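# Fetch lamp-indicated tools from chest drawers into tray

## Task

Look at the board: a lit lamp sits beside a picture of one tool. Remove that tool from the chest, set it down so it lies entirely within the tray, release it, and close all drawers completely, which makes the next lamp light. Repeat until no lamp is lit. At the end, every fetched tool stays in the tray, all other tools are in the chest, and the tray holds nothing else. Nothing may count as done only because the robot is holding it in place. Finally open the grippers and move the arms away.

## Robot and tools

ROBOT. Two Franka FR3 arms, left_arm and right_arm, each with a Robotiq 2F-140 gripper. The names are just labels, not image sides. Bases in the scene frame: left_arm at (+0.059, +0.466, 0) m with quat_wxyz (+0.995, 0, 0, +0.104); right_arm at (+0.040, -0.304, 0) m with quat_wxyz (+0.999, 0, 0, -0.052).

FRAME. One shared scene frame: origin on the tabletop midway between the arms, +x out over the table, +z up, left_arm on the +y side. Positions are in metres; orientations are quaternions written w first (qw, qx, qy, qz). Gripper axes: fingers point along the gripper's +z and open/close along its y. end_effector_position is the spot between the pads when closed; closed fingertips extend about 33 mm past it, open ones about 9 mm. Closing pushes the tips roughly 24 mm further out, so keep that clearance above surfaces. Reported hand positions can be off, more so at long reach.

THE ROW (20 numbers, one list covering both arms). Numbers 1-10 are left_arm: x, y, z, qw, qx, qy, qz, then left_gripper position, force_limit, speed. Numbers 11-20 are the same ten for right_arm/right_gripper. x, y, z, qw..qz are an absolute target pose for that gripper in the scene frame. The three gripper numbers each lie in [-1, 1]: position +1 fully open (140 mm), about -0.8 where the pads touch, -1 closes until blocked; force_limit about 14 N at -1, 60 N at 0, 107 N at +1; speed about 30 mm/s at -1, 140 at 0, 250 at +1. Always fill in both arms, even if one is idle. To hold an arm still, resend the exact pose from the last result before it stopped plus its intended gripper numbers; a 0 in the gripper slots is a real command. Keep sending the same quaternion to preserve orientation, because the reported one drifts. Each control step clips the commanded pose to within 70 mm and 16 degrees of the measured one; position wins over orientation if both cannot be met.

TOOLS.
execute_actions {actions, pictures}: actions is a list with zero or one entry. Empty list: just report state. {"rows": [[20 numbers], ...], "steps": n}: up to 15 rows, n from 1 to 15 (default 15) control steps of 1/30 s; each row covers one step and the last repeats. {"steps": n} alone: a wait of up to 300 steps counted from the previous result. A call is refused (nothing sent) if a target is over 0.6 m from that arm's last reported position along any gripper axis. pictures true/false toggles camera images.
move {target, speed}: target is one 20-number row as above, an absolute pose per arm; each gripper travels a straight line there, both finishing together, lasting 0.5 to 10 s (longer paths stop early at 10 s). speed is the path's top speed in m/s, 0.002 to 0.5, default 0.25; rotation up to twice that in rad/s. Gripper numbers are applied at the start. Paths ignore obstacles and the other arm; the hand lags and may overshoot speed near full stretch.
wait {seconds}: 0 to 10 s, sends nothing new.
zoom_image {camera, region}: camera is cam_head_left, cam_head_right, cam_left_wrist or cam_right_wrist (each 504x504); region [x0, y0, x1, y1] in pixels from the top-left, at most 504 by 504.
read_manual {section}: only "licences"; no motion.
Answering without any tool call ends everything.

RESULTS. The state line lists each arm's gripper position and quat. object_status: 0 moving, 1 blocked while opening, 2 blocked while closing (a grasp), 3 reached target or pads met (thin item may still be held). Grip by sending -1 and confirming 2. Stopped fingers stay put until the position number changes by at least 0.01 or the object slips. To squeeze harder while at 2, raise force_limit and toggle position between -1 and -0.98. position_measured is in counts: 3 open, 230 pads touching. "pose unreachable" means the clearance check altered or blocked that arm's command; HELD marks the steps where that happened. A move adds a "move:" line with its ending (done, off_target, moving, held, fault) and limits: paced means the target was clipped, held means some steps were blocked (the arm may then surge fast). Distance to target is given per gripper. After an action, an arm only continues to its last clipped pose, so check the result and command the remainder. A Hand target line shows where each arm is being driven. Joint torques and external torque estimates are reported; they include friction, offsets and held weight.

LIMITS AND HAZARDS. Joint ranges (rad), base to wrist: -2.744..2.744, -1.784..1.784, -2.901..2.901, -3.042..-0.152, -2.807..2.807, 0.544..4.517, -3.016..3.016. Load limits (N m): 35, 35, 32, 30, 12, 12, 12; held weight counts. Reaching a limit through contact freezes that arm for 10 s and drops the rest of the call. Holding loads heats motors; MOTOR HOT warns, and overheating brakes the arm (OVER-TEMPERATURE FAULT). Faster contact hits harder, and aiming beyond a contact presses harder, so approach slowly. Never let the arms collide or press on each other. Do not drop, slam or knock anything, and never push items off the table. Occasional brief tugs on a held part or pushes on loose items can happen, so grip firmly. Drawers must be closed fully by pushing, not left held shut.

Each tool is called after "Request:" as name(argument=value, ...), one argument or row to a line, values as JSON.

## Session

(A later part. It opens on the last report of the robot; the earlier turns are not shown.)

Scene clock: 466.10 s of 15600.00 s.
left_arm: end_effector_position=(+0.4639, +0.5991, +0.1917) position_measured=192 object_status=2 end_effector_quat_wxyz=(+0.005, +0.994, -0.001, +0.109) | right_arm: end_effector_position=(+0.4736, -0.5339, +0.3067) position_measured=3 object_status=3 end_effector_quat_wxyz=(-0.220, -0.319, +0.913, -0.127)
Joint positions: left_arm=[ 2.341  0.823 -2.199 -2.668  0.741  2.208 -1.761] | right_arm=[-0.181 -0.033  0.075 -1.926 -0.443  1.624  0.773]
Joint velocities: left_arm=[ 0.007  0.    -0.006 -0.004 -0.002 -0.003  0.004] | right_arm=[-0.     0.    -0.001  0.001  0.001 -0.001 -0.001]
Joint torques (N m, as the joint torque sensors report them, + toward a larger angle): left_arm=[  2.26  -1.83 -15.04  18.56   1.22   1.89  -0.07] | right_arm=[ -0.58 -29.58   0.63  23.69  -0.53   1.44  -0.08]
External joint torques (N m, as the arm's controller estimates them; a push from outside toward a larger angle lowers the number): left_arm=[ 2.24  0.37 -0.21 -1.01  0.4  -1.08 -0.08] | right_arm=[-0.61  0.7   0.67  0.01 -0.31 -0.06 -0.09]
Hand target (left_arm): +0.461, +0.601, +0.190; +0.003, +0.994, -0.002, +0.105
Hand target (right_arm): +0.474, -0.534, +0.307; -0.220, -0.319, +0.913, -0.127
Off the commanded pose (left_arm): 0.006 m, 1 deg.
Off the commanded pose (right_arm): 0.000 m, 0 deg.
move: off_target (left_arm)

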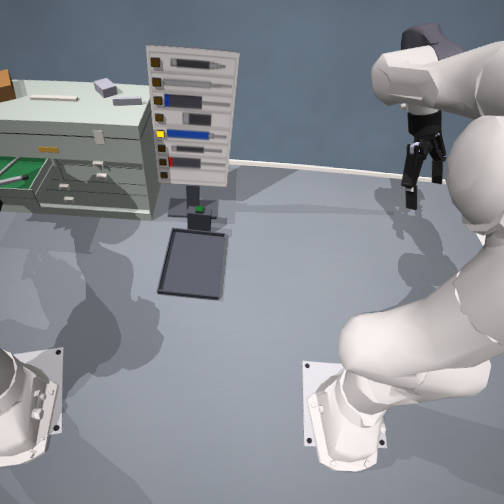

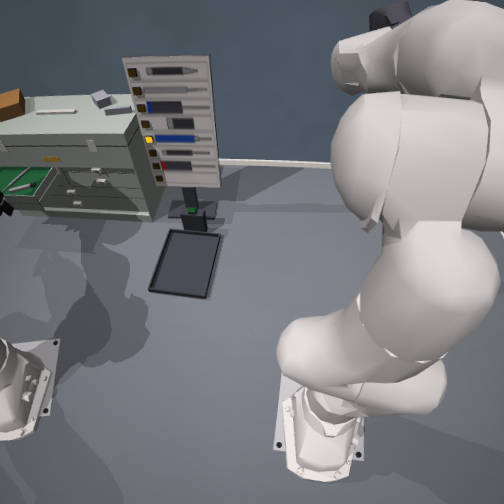

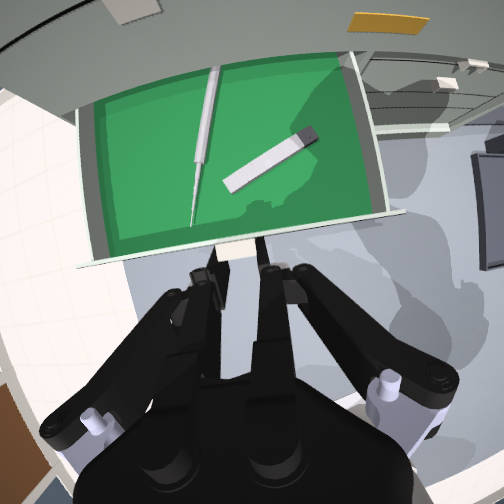

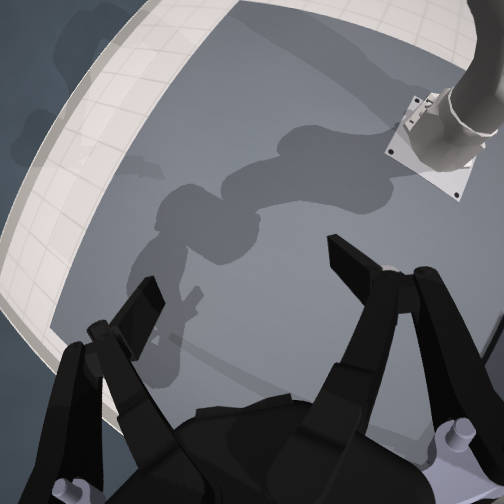

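Request:
move(
  target=[0.463,0.599,0.19,0,0.994,0,0.105,-0.2,0,0,0.4736,-0.5339,0.3067,-0.220,-0.319,0.913,-0.127,1,0,0],
  speed=0.03,
)

Request:
move(
  target=[0.463,0.599,0.219,0,0.994,0,0.105,-0.2,0,0,0.4736,-0.5339,0.3067,-0.220,-0.319,0.913,-0.127,1,0,0],
  speed=0.04,
)

Request:
move(
  target=[0.463,0.599,0.219,0,0.994,0,0.105,-1,0,-0.5,0.4736,-0.5339,0.3067,-0.220,-0.319,0.913,-0.127,1,0,0],
  speed=0.04,
)

Scene clock: 499.03 s of 15600.00 s.
left_arm: end_effector_position=(+0.4634, +0.5986, +0.1904) position_measured=154 object_status=3 end_effector_quat_wxyz=(+0.001, +0.994, -0.002, +0.106) | right_arm: end_effector_position=(+0.4736, -0.5339, +0.3067) position_measured=3 object_status=3 end_effector_quat_wxyz=(-0.220, -0.319, +0.913, -0.127)
Joint positions: left_arm=[ 2.342  0.813 -2.206 -2.669  0.741  2.208 -1.765] | right_arm=[-0.181 -0.033  0.075 -1.926 -0.443  1.624  0.773]
Joint velocities: left_arm=[-0.001 -0.001 -0.002 -0.001  0.001 -0.    -0.005] | right_arm=[-0.002  0.001 -0.001  0.     0.    -0.     0.   ]
Joint torques (N m, as the joint torque sensors report them, + toward a larger angle): left_arm=[  1.37  -3.09 -14.35  19.94   1.01   3.05  -0.1 ] | right_arm=[ -0.18 -30.04   0.77  23.54  -0.51   1.5   -0.11]
External joint torques (N m, as the arm's controller estimates them; a push from outside toward a larger angle lowers the number): left_arm=[ 1.4  -1.26  0.35  0.28  0.19  0.09 -0.1 ] | right_arm=[-0.07  0.06  0.96 -0.03 -0.28  0.02 -0.12]
Hand target (left_arm): +0.463, +0.599, +0.190; -0.000, +0.994, +0.000, +0.105
Hand target (right_arm): +0.474, -0.534, +0.307; -0.220, -0.319, +0.913, -0.127
Off the commanded pose (left_arm): 0.001 m, 0 deg.
Off the commanded pose (right_arm): 0.000 m, 0 deg.
After step 90, 29.23 s passed at rest.
move: done

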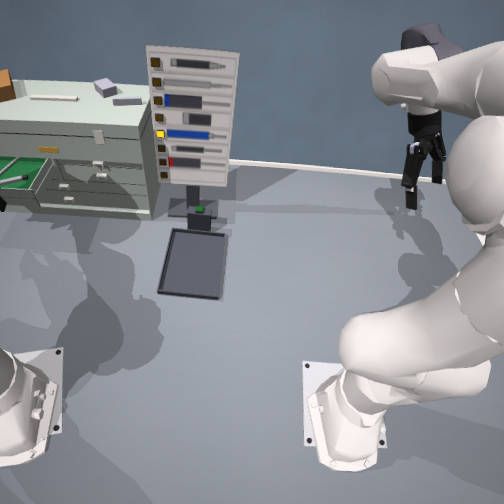

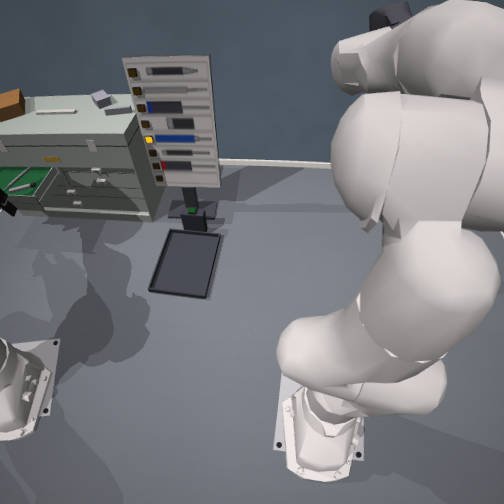

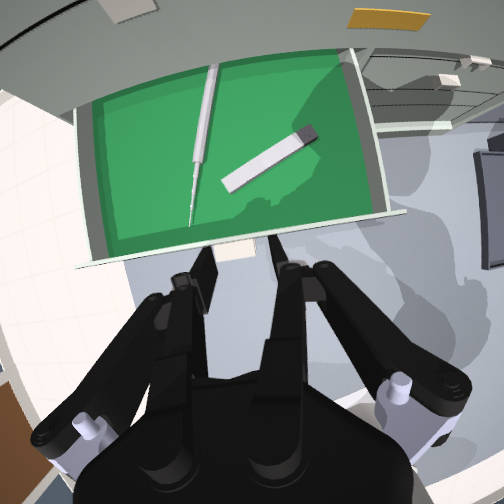

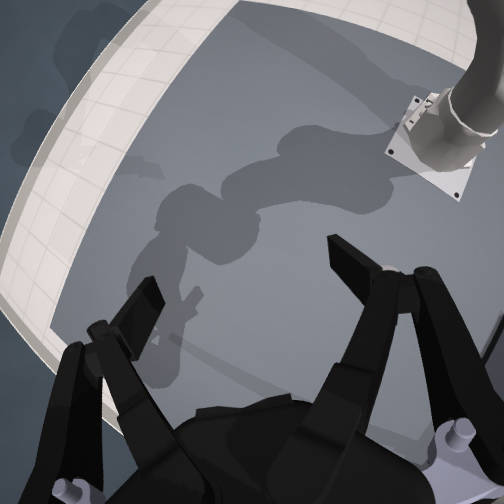

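Scene clock: 500.07 s of 15600.00 s.
left_arm: end_effector_position=(+0.4643, +0.5988, +0.2179) position_measured=154 object_status=3 end_effector_quat_wxyz=(-0.000, +0.994, +0.000, +0.106) | right_arm: end_effector_position=(+0.4736, -0.5339, +0.3067) position_measured=3 object_status=3 end_effector_quat_wxyz=(-0.220, -0.319, +0.913, -0.127)
Joint positions: left_arm=[ 2.342  0.845 -2.258 -2.626  0.707  2.13  -1.764] | right_arm=[-0.181 -0.033  0.075 -1.926 -0.443  1.624  0.773]
Joint velocities: left_arm=[-0.001  0.004 -0.     0.002  0.    -0.015  0.001] | right_arm=[-0.    -0.001  0.001 -0.     0.001  0.    -0.   ]
Joint torques (N m, as the joint torque sensors report them, + toward a larger angle): left_arm=[ -0.6   -2.44 -14.77  21.95   0.41   2.66   0.16] | right_arm=[  0.03 -29.54   0.64  23.41  -0.57   1.5   -0.19]
External joint torques (N m, as the arm's controller estimates them; a push from outside toward a larger angle lowers the number): left_arm=[-0.49 -0.14  0.29  1.87 -0.45 -0.29  0.16] | right_arm=[ 0.02  0.68  0.71 -0.21 -0.34  0.01 -0.19]
Hand target (left_arm): +0.464, +0.599, +0.219; +0.000, +0.994, -0.001, +0.105
Hand target (right_arm): +0.474, -0.534, +0.307; -0.220, -0.319, +0.913, -0.127
Off the commanded pose (left_arm): 0.002 m, 0 deg.
Off the commanded pose (right_arm): 0.000 m, 0 deg.
move: done

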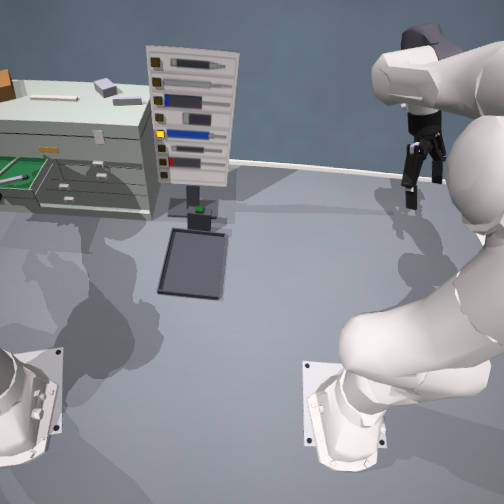

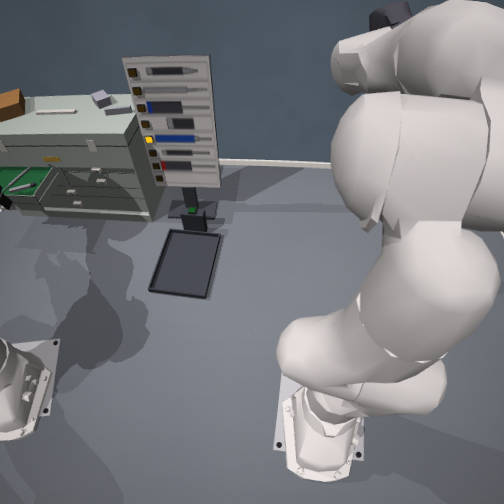

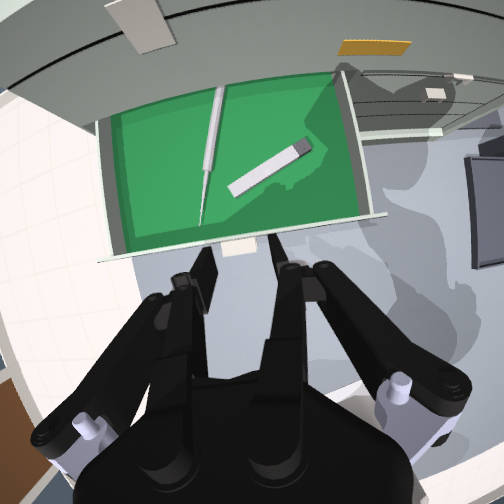

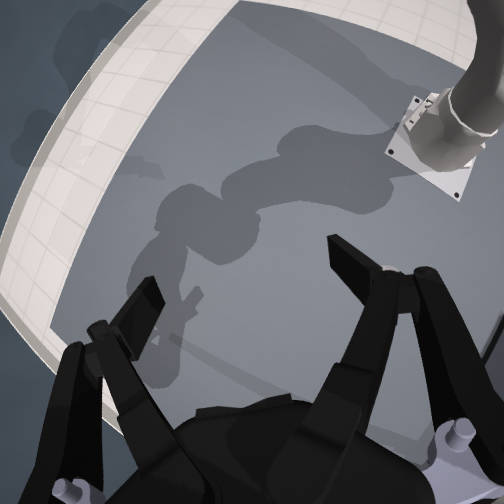

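Scene clock: 500.77 s of 15600.00 s.
left_arm: end_effector_position=(+0.4635, +0.5989, +0.2182) position_measured=193 object_status=2 end_effector_quat_wxyz=(+0.000, +0.994, +0.000, +0.105) | right_arm: end_effector_position=(+0.4736, -0.5339, +0.3067) position_measured=3 object_status=3 end_effector_quat_wxyz=(-0.220, -0.319, +0.913, -0.127)
Joint positions: left_arm=[ 2.342  0.848 -2.258 -2.626  0.707  2.126 -1.764] | right_arm=[-0.181 -0.033  0.075 -1.926 -0.443  1.624  0.773]
Joint velocities: left_arm=[-0.001  0.001  0.     0.001  0.001 -0.004  0.   ] | right_arm=[-0.001  0.     0.     0.001  0.    -0.     0.   ]
Joint torques (N m, as the joint torque sensors report them, + toward a larger angle): left_arm=[  0.26  -0.2  -15.78  21.41   0.75   2.6    0.02] | right_arm=[ -0.25 -29.66   0.91  23.44  -0.48   1.44  -0.13]
External joint torques (N m, as the arm's controller estimates them; a push from outside toward a larger angle lowers the number): left_arm=[ 0.28  2.1  -0.75  1.25 -0.11 -0.35  0.01] | right_arm=[-0.29  0.54  0.94 -0.2  -0.26 -0.05 -0.14]
Hand target (left_arm): +0.463, +0.599, +0.219; +0.000, +0.994, -0.000, +0.105
Hand target (right_arm): +0.474, -0.534, +0.307; -0.220, -0.319, +0.913, -0.127
Off the commanded pose (left_arm): 0.001 m, 0 deg.
Off the commanded pose (right_arm): 0.000 m, 0 deg.
move: done

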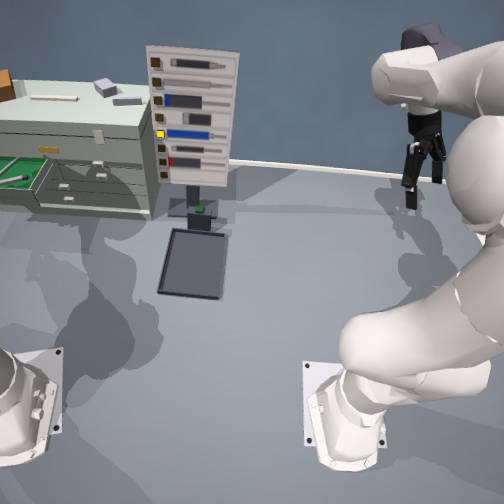

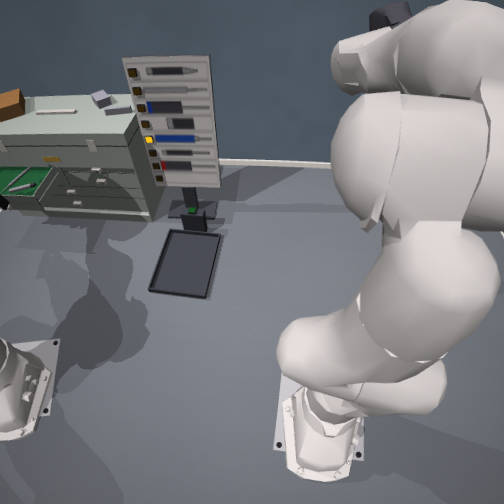

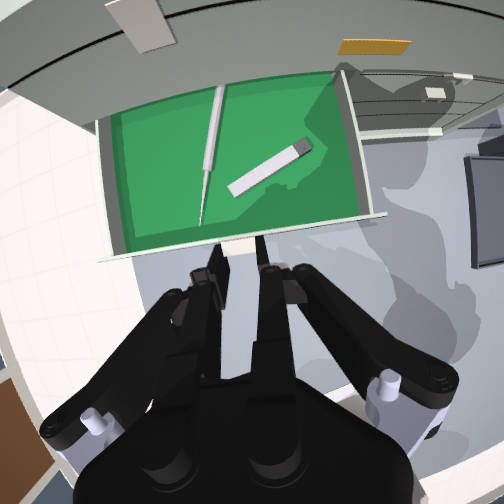

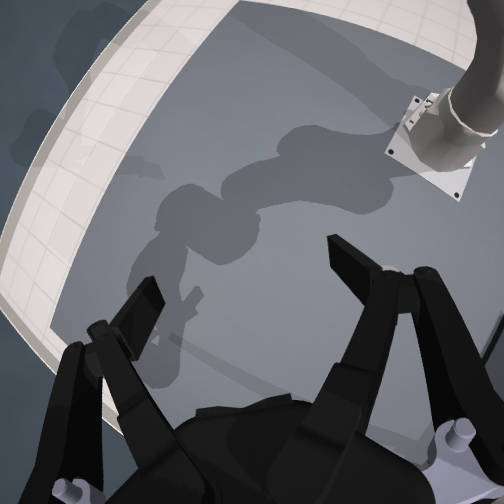

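Request:
move(
  target=[0.585,0.599,0.219,0,0.994,0,0.105,-1,0,-0.5,0.4736,-0.5339,0.3067,-0.220,-0.319,0.913,-0.127,1,0,0],
  speed=0.06,
)

Scene clock: 506.60 s of 15600.00 s.
left_arm: end_effector_position=(+0.5828, +0.5973, +0.2187) position_measured=193 object_status=2 end_effector_quat_wxyz=(-0.003, +0.995, +0.001, +0.104) | right_arm: end_effector_position=(+0.4736, -0.5339, +0.3067) position_measured=3 object_status=3 end_effector_quat_wxyz=(-0.220, -0.319, +0.913, -0.127)
Joint positions: left_arm=[ 1.927  0.51  -1.951 -2.311  0.575  2.248 -1.724] | right_arm=[-0.181 -0.033  0.075 -1.926 -0.443  1.624  0.773]
Joint velocities: left_arm=[-0.014  0.     0.013  0.005  0.001  0.001  0.01 ] | right_arm=[-0.     0.001 -0.     0.001  0.     0.    -0.   ]
Joint torques (N m, as the joint torque sensors report them, + toward a larger angle): left_arm=[ 1.4  -2.61 -9.71 26.03  1.31  3.61  0.06] | right_arm=[ -0.26 -29.39   0.68  23.33  -0.49   1.5   -0.13]
External joint torques (N m, as the arm's controller estimates them; a push from outside toward a larger angle lowers the number): left_arm=[ 1.35 -0.5   4.01  4.48  0.51  0.68  0.05] | right_arm=[-0.22  0.79  0.8  -0.28 -0.26  0.01 -0.14]
Hand target (left_arm): +0.584, +0.602, +0.219; -0.004, +0.994, +0.003, +0.106
Hand target (right_arm): +0.474, -0.534, +0.307; -0.220, -0.319, +0.913, -0.127
Off the commanded pose (left_arm): 0.003 m, 0 deg.
Off the commanded pose (right_arm): 0.000 m, 0 deg.
After step 90, 0.47 s passed at rest.
move: done

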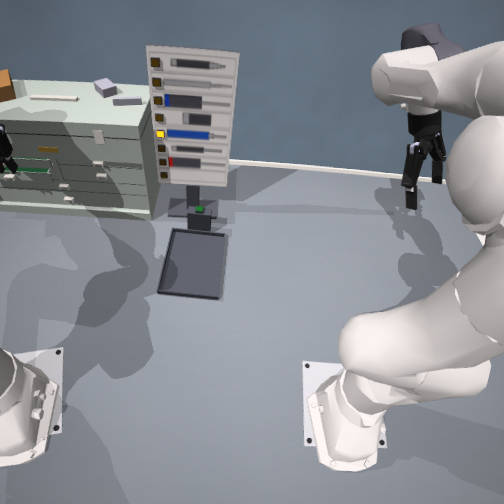

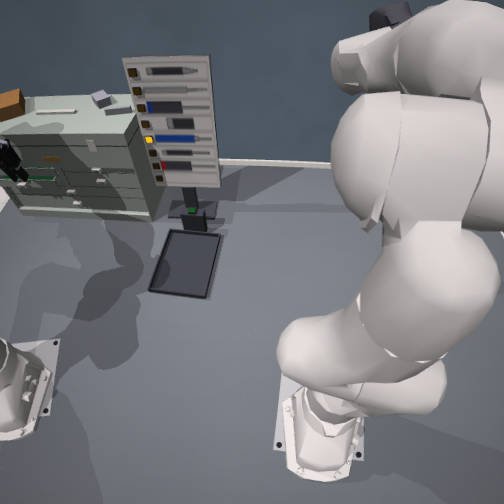

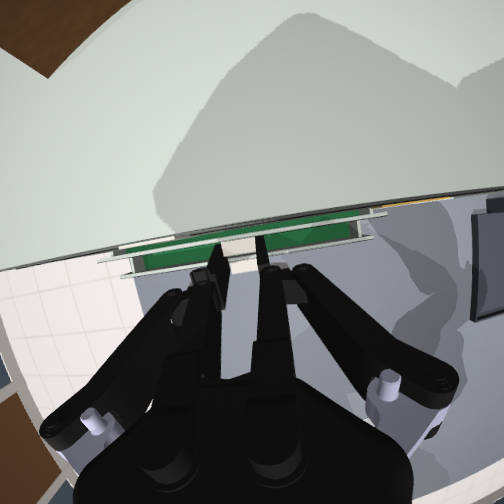

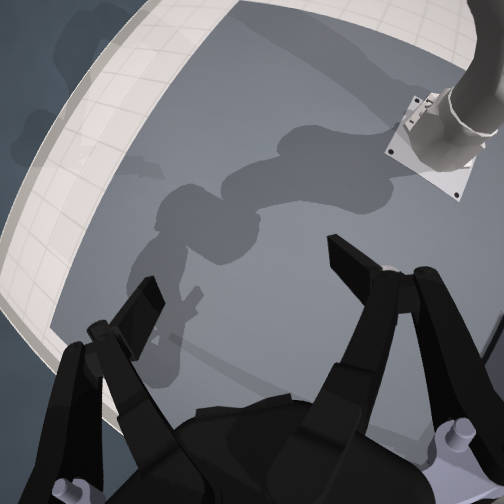

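Request:
zoom_image(
  camera="cam_left_wrist",
  region=[90, 190, 400, 300],
)

Request:
move(
  target=[0.583,0.598,0.219,0,0.994,0,0.105,-0.2,0,0,0.4736,-0.5339,0.3067,-0.220,-0.319,0.913,-0.127,1,0,0],
  speed=0.03,
)

Request:
move(
  target=[0.555,0.598,0.215,0,0.994,0,0.105,-0.2,0,0,0.4736,-0.5339,0.3067,-0.220,-0.319,0.913,-0.127,1,0,0],
  speed=0.04,
)

Request:
zoom_image(
  camera="cam_left_wrist",
  region=[90, 170, 400, 300],
)

Region (90, 190, 400, 300) of cam_left_wrist's 504x504 image, scaled by 1.626, with more detail than that image has; it fills the top 179 rows of this view, and the rest is white.

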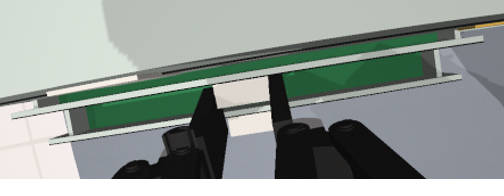

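Scene clock: 523.70 s of 15600.00 s.
left_arm: end_effector_position=(+0.5828, +0.5976, +0.2188) position_measured=154 object_status=3 end_effector_quat_wxyz=(-0.000, +0.995, +0.001, +0.105) | right_arm: end_effector_position=(+0.4736, -0.5339, +0.3067) position_measured=3 object_status=3 end_effector_quat_wxyz=(-0.220, -0.319, +0.913, -0.127)
Joint positions: left_arm=[ 1.926  0.514 -1.948 -2.31   0.575  2.249 -1.722] | right_arm=[-0.181 -0.033  0.075 -1.926 -0.443  1.624  0.773]
Joint velocities: left_arm=[ 0.     0.001  0.     0.001  0.001 -0.     0.   ] | right_arm=[ 0.001  0.    -0.     0.    -0.     0.    -0.001]
Joint torques (N m, as the joint torque sensors report them, + toward a larger angle): left_arm=[ -0.76  -1.53 -12.61  23.21   0.8    3.03   0.23] | right_arm=[ -0.58 -29.22   0.91  23.47  -0.49   1.49  -0.11]
External joint torques (N m, as the arm's controller estimates them; a push from outside toward a larger angle lowers the number): left_arm=[-0.76  0.78  1.3   1.56 -0.01  0.06  0.22] | right_arm=[-0.64  0.93  0.93 -0.12 -0.27 -0.01 -0.12]
Hand target (left_arm): +0.583, +0.598, +0.219; +0.000, +0.994, -0.000, +0.105
Hand target (right_arm): +0.474, -0.534, +0.307; -0.220, -0.319, +0.913, -0.127
Off the commanded pose (left_arm): 0.000 m, 0 deg.
Off the commanded pose (right_arm): 0.000 m, 0 deg.
After step 90, 13.40 s passed at rest.
move: done

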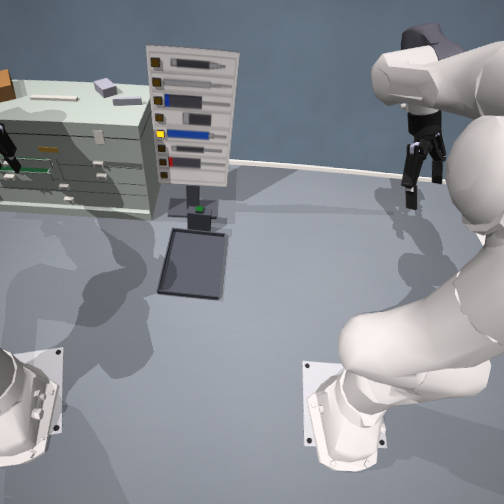

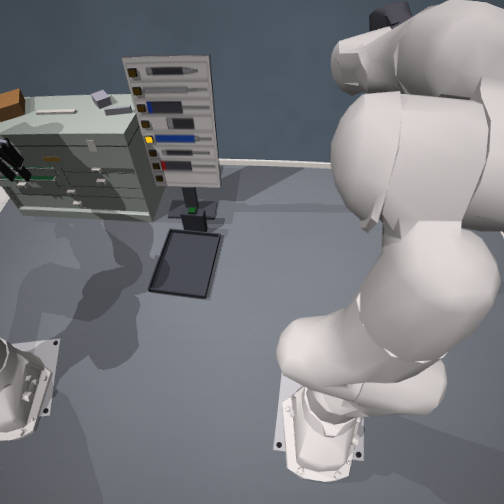

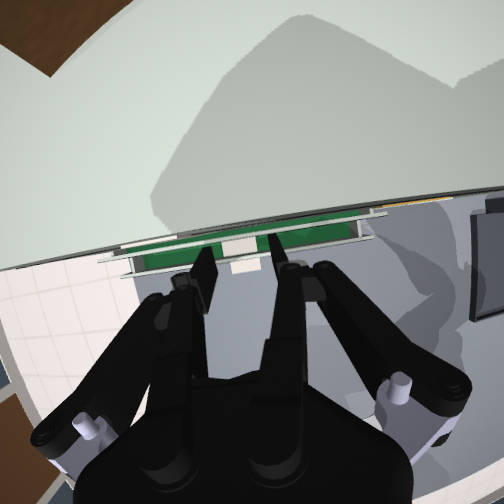

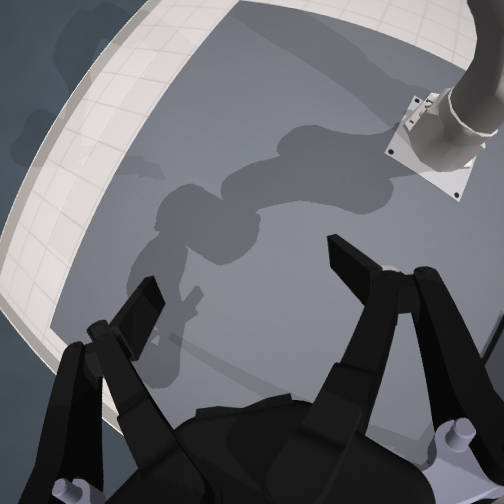

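Scene clock: 524.70 s of 15600.00 s.
left_arm: end_effector_position=(+0.5563, +0.5970, +0.2153) position_measured=154 object_status=3 end_effector_quat_wxyz=(+0.002, +0.994, -0.002, +0.106) | right_arm: end_effector_position=(+0.4736, -0.5339, +0.3067) position_measured=3 object_status=3 end_effector_quat_wxyz=(-0.220, -0.319, +0.913, -0.127)
Joint positions: left_arm=[ 2.041  0.576 -2.038 -2.393  0.61   2.244 -1.73 ] | right_arm=[-0.181 -0.033  0.075 -1.926 -0.443  1.624  0.773]
Joint velocities: left_arm=[ 0.01  -0.002 -0.011 -0.005 -0.     0.001 -0.001] | right_arm=[-0.     0.002  0.    -0.002  0.001 -0.001 -0.002]
Joint torques (N m, as the joint torque sensors report them, + toward a larger angle): left_arm=[  2.29  -1.34 -14.65  21.27   1.2    2.77  -0.12] | right_arm=[ -0.38 -29.81   0.92  23.61  -0.48   1.48  -0.12]
External joint torques (N m, as the arm's controller estimates them; a push from outside toward a larger angle lowers the number): left_arm=[ 2.34 -0.17 -0.31  0.01  0.4  -0.21 -0.12] | right_arm=[-0.38  0.06  0.99  0.2  -0.26  0.01 -0.12]
Hand target (left_arm): +0.555, +0.597, +0.215; +0.001, +0.995, -0.000, +0.105
Hand target (right_arm): +0.474, -0.534, +0.307; -0.220, -0.319, +0.913, -0.127
Off the commanded pose (left_arm): 0.002 m, 0 deg.
Off the commanded pose (right_arm): 0.000 m, 0 deg.
move: done

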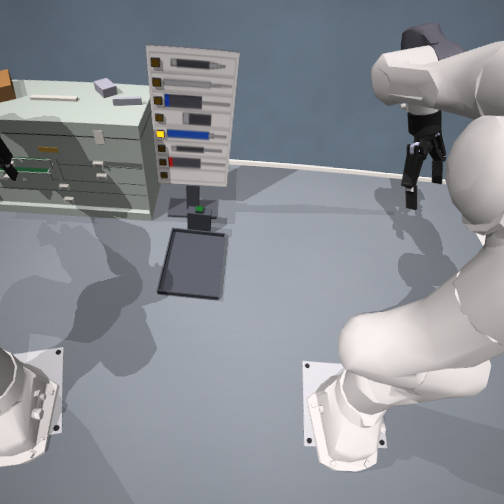

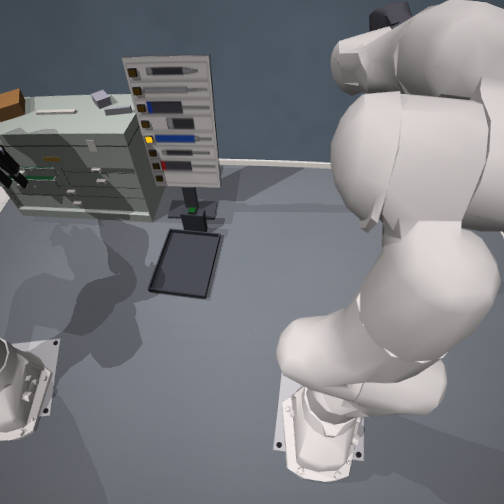

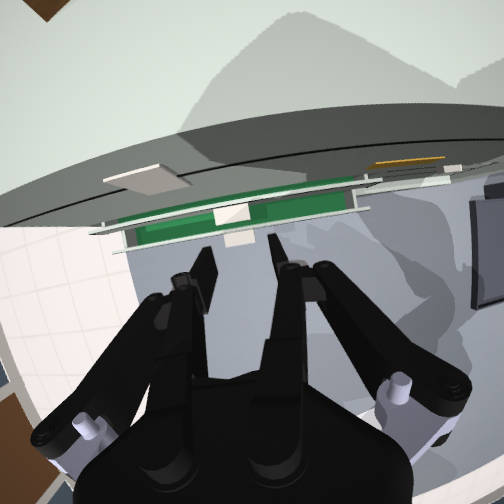

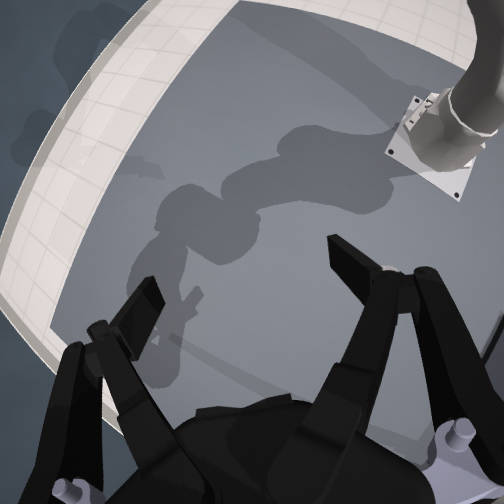

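Region (90, 170, 400, 300) of cam_left_wrist's 504x504 image, scaled by 1.626, with more detail than that image has; it fills the top 211 rows of this view, and the rest is white.

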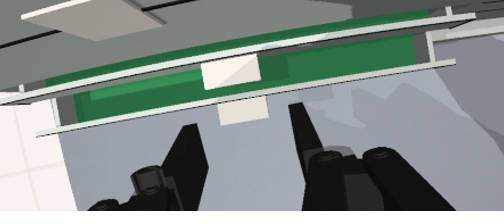

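Request:
move(
  target=[0.558,0.598,0.188,0,0.994,0,0.105,-0.2,0,0,0.4736,-0.5339,0.3067,-0.220,-0.319,0.913,-0.127,1,0,0],
  speed=0.04,
)

Request:
move(
  target=[0.558,0.598,0.188,0,0.994,0,0.105,-1,0,-0.5,0.4736,-0.5339,0.3067,-0.220,-0.319,0.913,-0.127,1,0,0],
  speed=0.04,
)

Request:
move(
  target=[0.455,0.599,0.188,0,0.994,0,0.105,-1,0,-0.5,0.4736,-0.5339,0.3067,-0.220,-0.319,0.913,-0.127,1,0,0],
  speed=0.06,
)

Scene clock: 537.63 s of 15600.00 s.
left_arm: end_effector_position=(+0.5568, +0.5994, +0.1892) position_measured=154 object_status=3 end_effector_quat_wxyz=(-0.000, +0.995, +0.001, +0.104) | right_arm: end_effector_position=(+0.4736, -0.5339, +0.3067) position_measured=3 object_status=3 end_effector_quat_wxyz=(-0.220, -0.319, +0.913, -0.127)
Joint positions: left_arm=[ 2.016  0.533 -1.978 -2.424  0.616  2.32  -1.731] | right_arm=[-0.181 -0.033  0.075 -1.926 -0.443  1.624  0.773]
Joint velocities: left_arm=[-0.001 -0.006  0.001  0.001  0.001  0.015  0.001] | right_arm=[ 0.     0.001 -0.    -0.001  0.001 -0.001 -0.001]
Joint torques (N m, as the joint torque sensors report them, + toward a larger angle): left_arm=[ -0.96  -3.06 -11.69  21.     0.9    3.4   -0.07] | right_arm=[ -0.44 -29.74   0.95  23.65  -0.52   1.45  -0.14]
External joint torques (N m, as the arm's controller estimates them; a push from outside toward a larger angle lowers the number): left_arm=[-0.91 -1.82  1.91  0.04  0.14  0.44 -0.08] | right_arm=[-0.42  0.32  1.05  0.1  -0.29 -0.04 -0.15]
Hand target (left_arm): +0.557, +0.598, +0.188; -0.000, +0.994, +0.001, +0.105
Hand target (right_arm): +0.474, -0.534, +0.307; -0.220, -0.319, +0.913, -0.127
Off the commanded pose (left_arm): 0.002 m, 0 deg.
Off the commanded pose (right_arm): 0.000 m, 0 deg.
After step 90, 8.83 s passed at rest.
move: done

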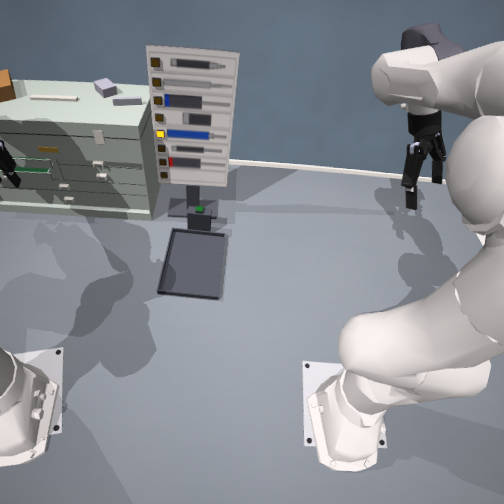

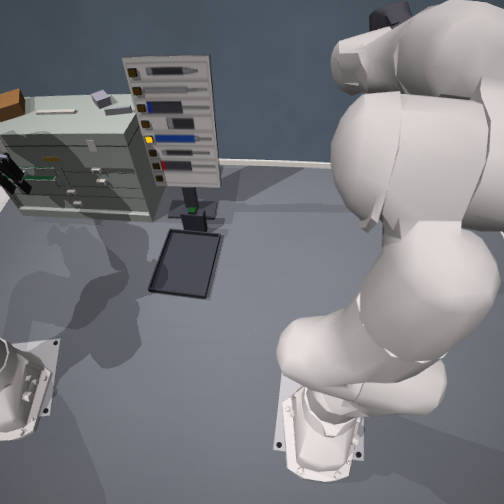

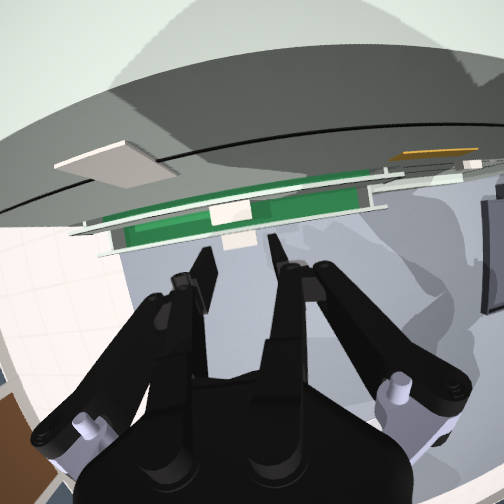

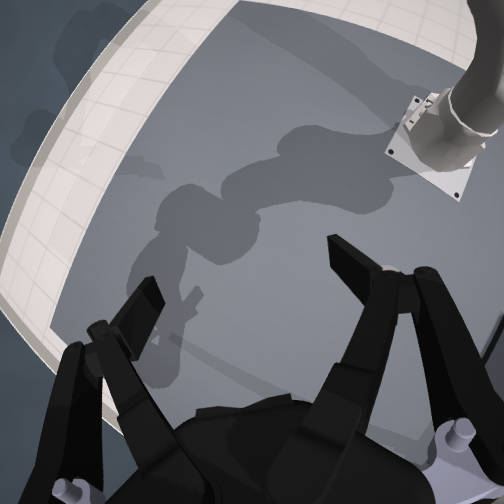

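Scene clock: 538.33 s of 15600.00 s.
left_arm: end_effector_position=(+0.5583, +0.5979, +0.1893) position_measured=193 object_status=2 end_effector_quat_wxyz=(+0.000, +0.994, -0.000, +0.106) | right_arm: end_effector_position=(+0.4736, -0.5339, +0.3067) position_measured=3 object_status=3 end_effector_quat_wxyz=(-0.220, -0.319, +0.913, -0.127)
Joint positions: left_arm=[ 2.013  0.532 -1.976 -2.424  0.615  2.325 -1.731] | right_arm=[-0.181 -0.033  0.075 -1.926 -0.443  1.624  0.773]
Joint velocities: left_arm=[ 0.001 -0.001 -0.     0.001 -0.     0.002 -0.002] | right_arm=[ 0.    -0.001 -0.002  0.    -0.     0.001 -0.001]
Joint torques (N m, as the joint torque sensors report them, + toward a larger angle): left_arm=[ -1.13  -3.09 -10.43  21.4    0.67   3.25   0.02] | right_arm=[ -0.24 -29.48   0.93  23.71  -0.57   1.5   -0.15]
External joint torques (N m, as the arm's controller estimates them; a push from outside toward a larger angle lowers the number): left_arm=[-1.13 -1.89  3.11  0.42 -0.08  0.28  0.01] | right_arm=[-0.2   0.73  1.05  0.08 -0.33  0.01 -0.16]
Hand target (left_arm): +0.558, +0.598, +0.188; -0.000, +0.994, +0.000, +0.105
Hand target (right_arm): +0.474, -0.534, +0.307; -0.220, -0.319, +0.913, -0.127
Off the commanded pose (left_arm): 0.001 m, 0 deg.
Off the commanded pose (right_arm): 0.000 m, 0 deg.
move: done

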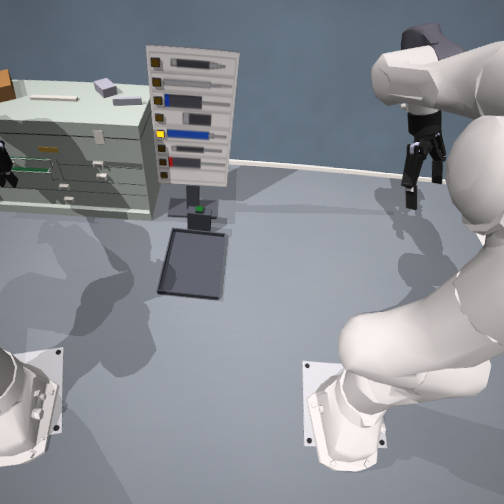

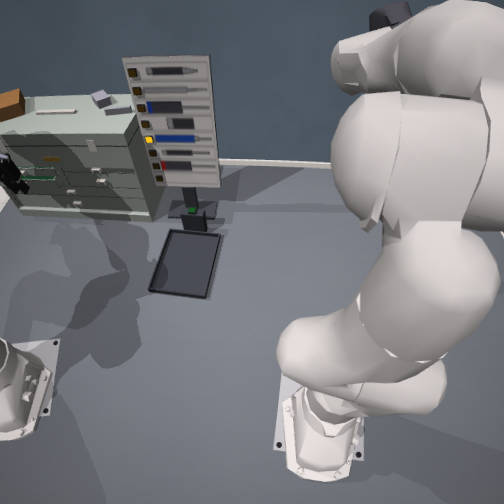

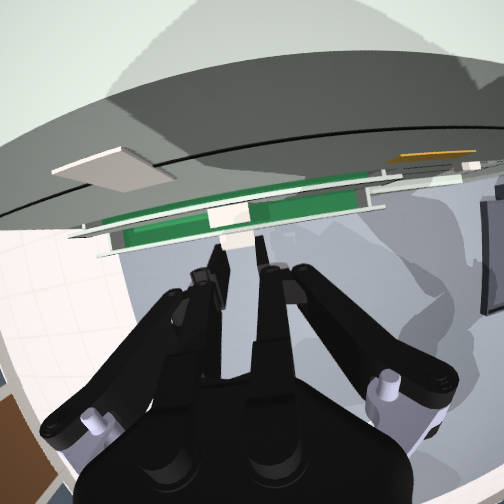

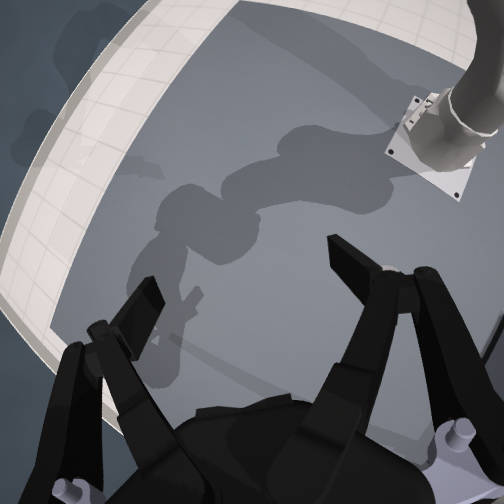

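Scene clock: 540.43 s of 15600.00 s.
left_arm: end_effector_position=(+0.4577, +0.5988, +0.1891) position_measured=193 object_status=2 end_effector_quat_wxyz=(+0.004, +0.994, +0.001, +0.107) | right_arm: end_effector_position=(+0.4736, -0.5339, +0.3067) position_measured=3 object_status=3 end_effector_quat_wxyz=(-0.220, -0.319, +0.913, -0.127)
Joint positions: left_arm=[ 2.378  0.816 -2.225 -2.688  0.726  2.218 -1.752] | right_arm=[-0.181 -0.033  0.075 -1.926 -0.443  1.624  0.773]
Joint velocities: left_arm=[-0.001  0.005 -0.003 -0.001  0.002 -0.008  0.001] | right_arm=[ 0.     0.    -0.    -0.001 -0.001 -0.001  0.   ]
Joint torques (N m, as the joint torque sensors report them, + toward a larger angle): left_arm=[ -0.68  -0.29 -14.28  17.34   0.5    2.59   0.08] | right_arm=[ -0.52 -29.47   0.84  23.33  -0.51   1.5   -0.1 ]
External joint torques (N m, as the arm's controller estimates them; a push from outside toward a larger angle lowers the number): left_arm=[-0.65  1.32  0.06 -2.44 -0.32 -0.38  0.08] | right_arm=[-0.58  0.71  0.85 -0.27 -0.29  0.01 -0.11]
Hand target (left_arm): +0.456, +0.596, +0.188; +0.004, +0.995, -0.002, +0.105
Hand target (right_arm): +0.474, -0.534, +0.307; -0.220, -0.319, +0.913, -0.127
Off the commanded pose (left_arm): 0.003 m, 0 deg.
Off the commanded pose (right_arm): 0.000 m, 0 deg.
move: done

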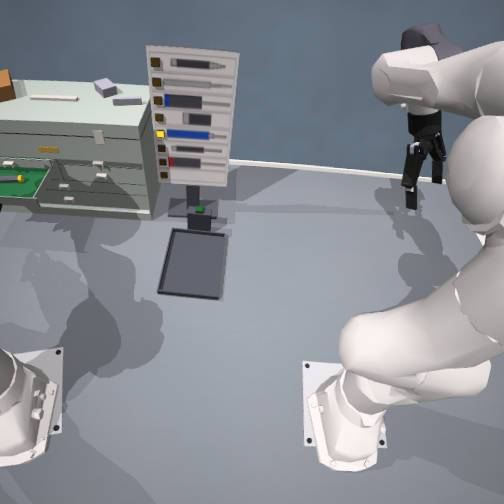

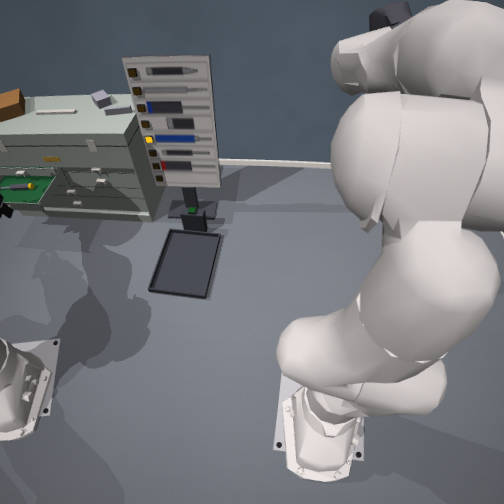

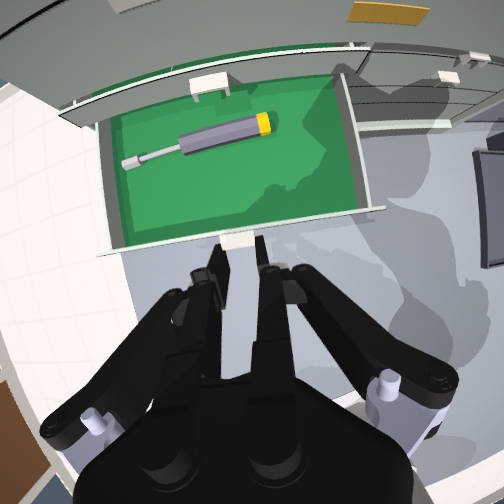

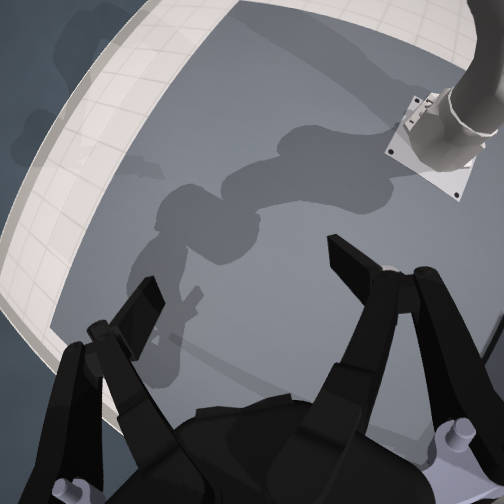

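Request:
move(
  target=[0.415,0.599,0.188,0,0.994,0,0.105,-1,0,-0.5,0.4736,-0.5339,0.3067,-0.220,-0.319,0.913,-0.127,1,0,0],
  speed=0.03,
)

Scene clock: 552.77 s of 15600.00 s.
left_arm: end_effector_position=(+0.4175, +0.5989, +0.1894) position_measured=193 object_status=2 end_effector_quat_wxyz=(+0.002, +0.994, +0.002, +0.108) | right_arm: end_effector_position=(+0.4736, -0.5339, +0.3067) position_measured=3 object_status=3 end_effector_quat_wxyz=(-0.220, -0.319, +0.913, -0.127)
Joint positions: left_arm=[ 2.5    0.952 -2.289 -2.785  0.748  2.149 -1.737] | right_arm=[-0.181 -0.033  0.075 -1.926 -0.443  1.624  0.773]
Joint velocities: left_arm=[ 0.002  0.004 -0.002 -0.001  0.    -0.009  0.003] | right_arm=[-0.    -0.001  0.    -0.002  0.001 -0.     0.   ]
Joint torques (N m, as the joint torque sensors report them, + toward a larger angle): left_arm=[  0.55  -1.75 -14.36  17.71   0.91   2.39   0.06] | right_arm=[ -0.03 -29.86   0.93  23.61  -0.52   1.45  -0.14]
External joint torques (N m, as the arm's controller estimates them; a push from outside toward a larger angle lowers the number): left_arm=[ 0.52  1.52 -0.31 -1.81  0.06 -0.59  0.05] | right_arm=[-0.05  0.31  0.98  0.04 -0.3  -0.03 -0.15]
Hand target (left_arm): +0.416, +0.598, +0.188; +0.002, +0.994, -0.001, +0.105
Hand target (right_arm): +0.474, -0.534, +0.307; -0.220, -0.319, +0.913, -0.127
Off the commanded pose (left_arm): 0.003 m, 0 deg.
Off the commanded pose (right_arm): 0.000 m, 0 deg.
After step 90, 7.63 s passed at rest.
move: done

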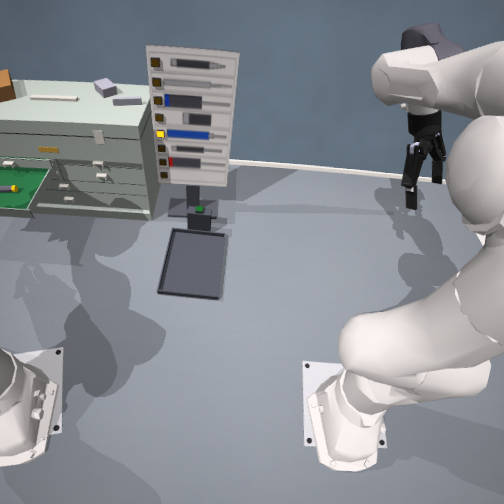

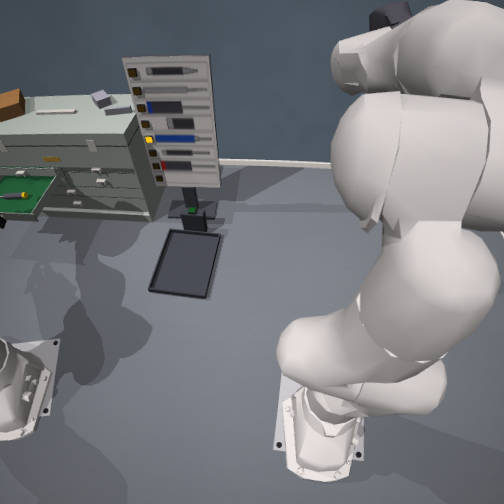

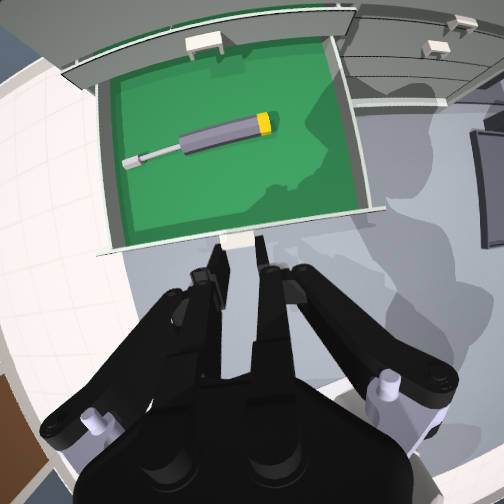

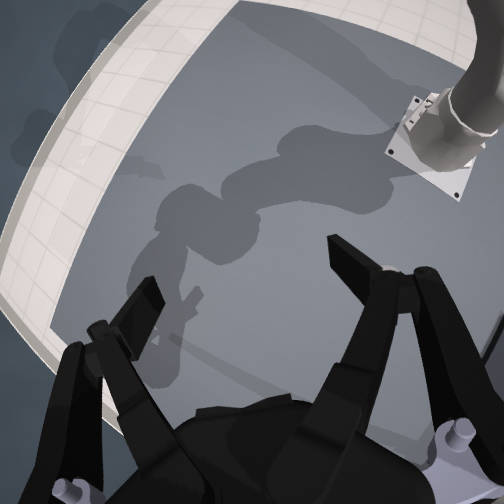

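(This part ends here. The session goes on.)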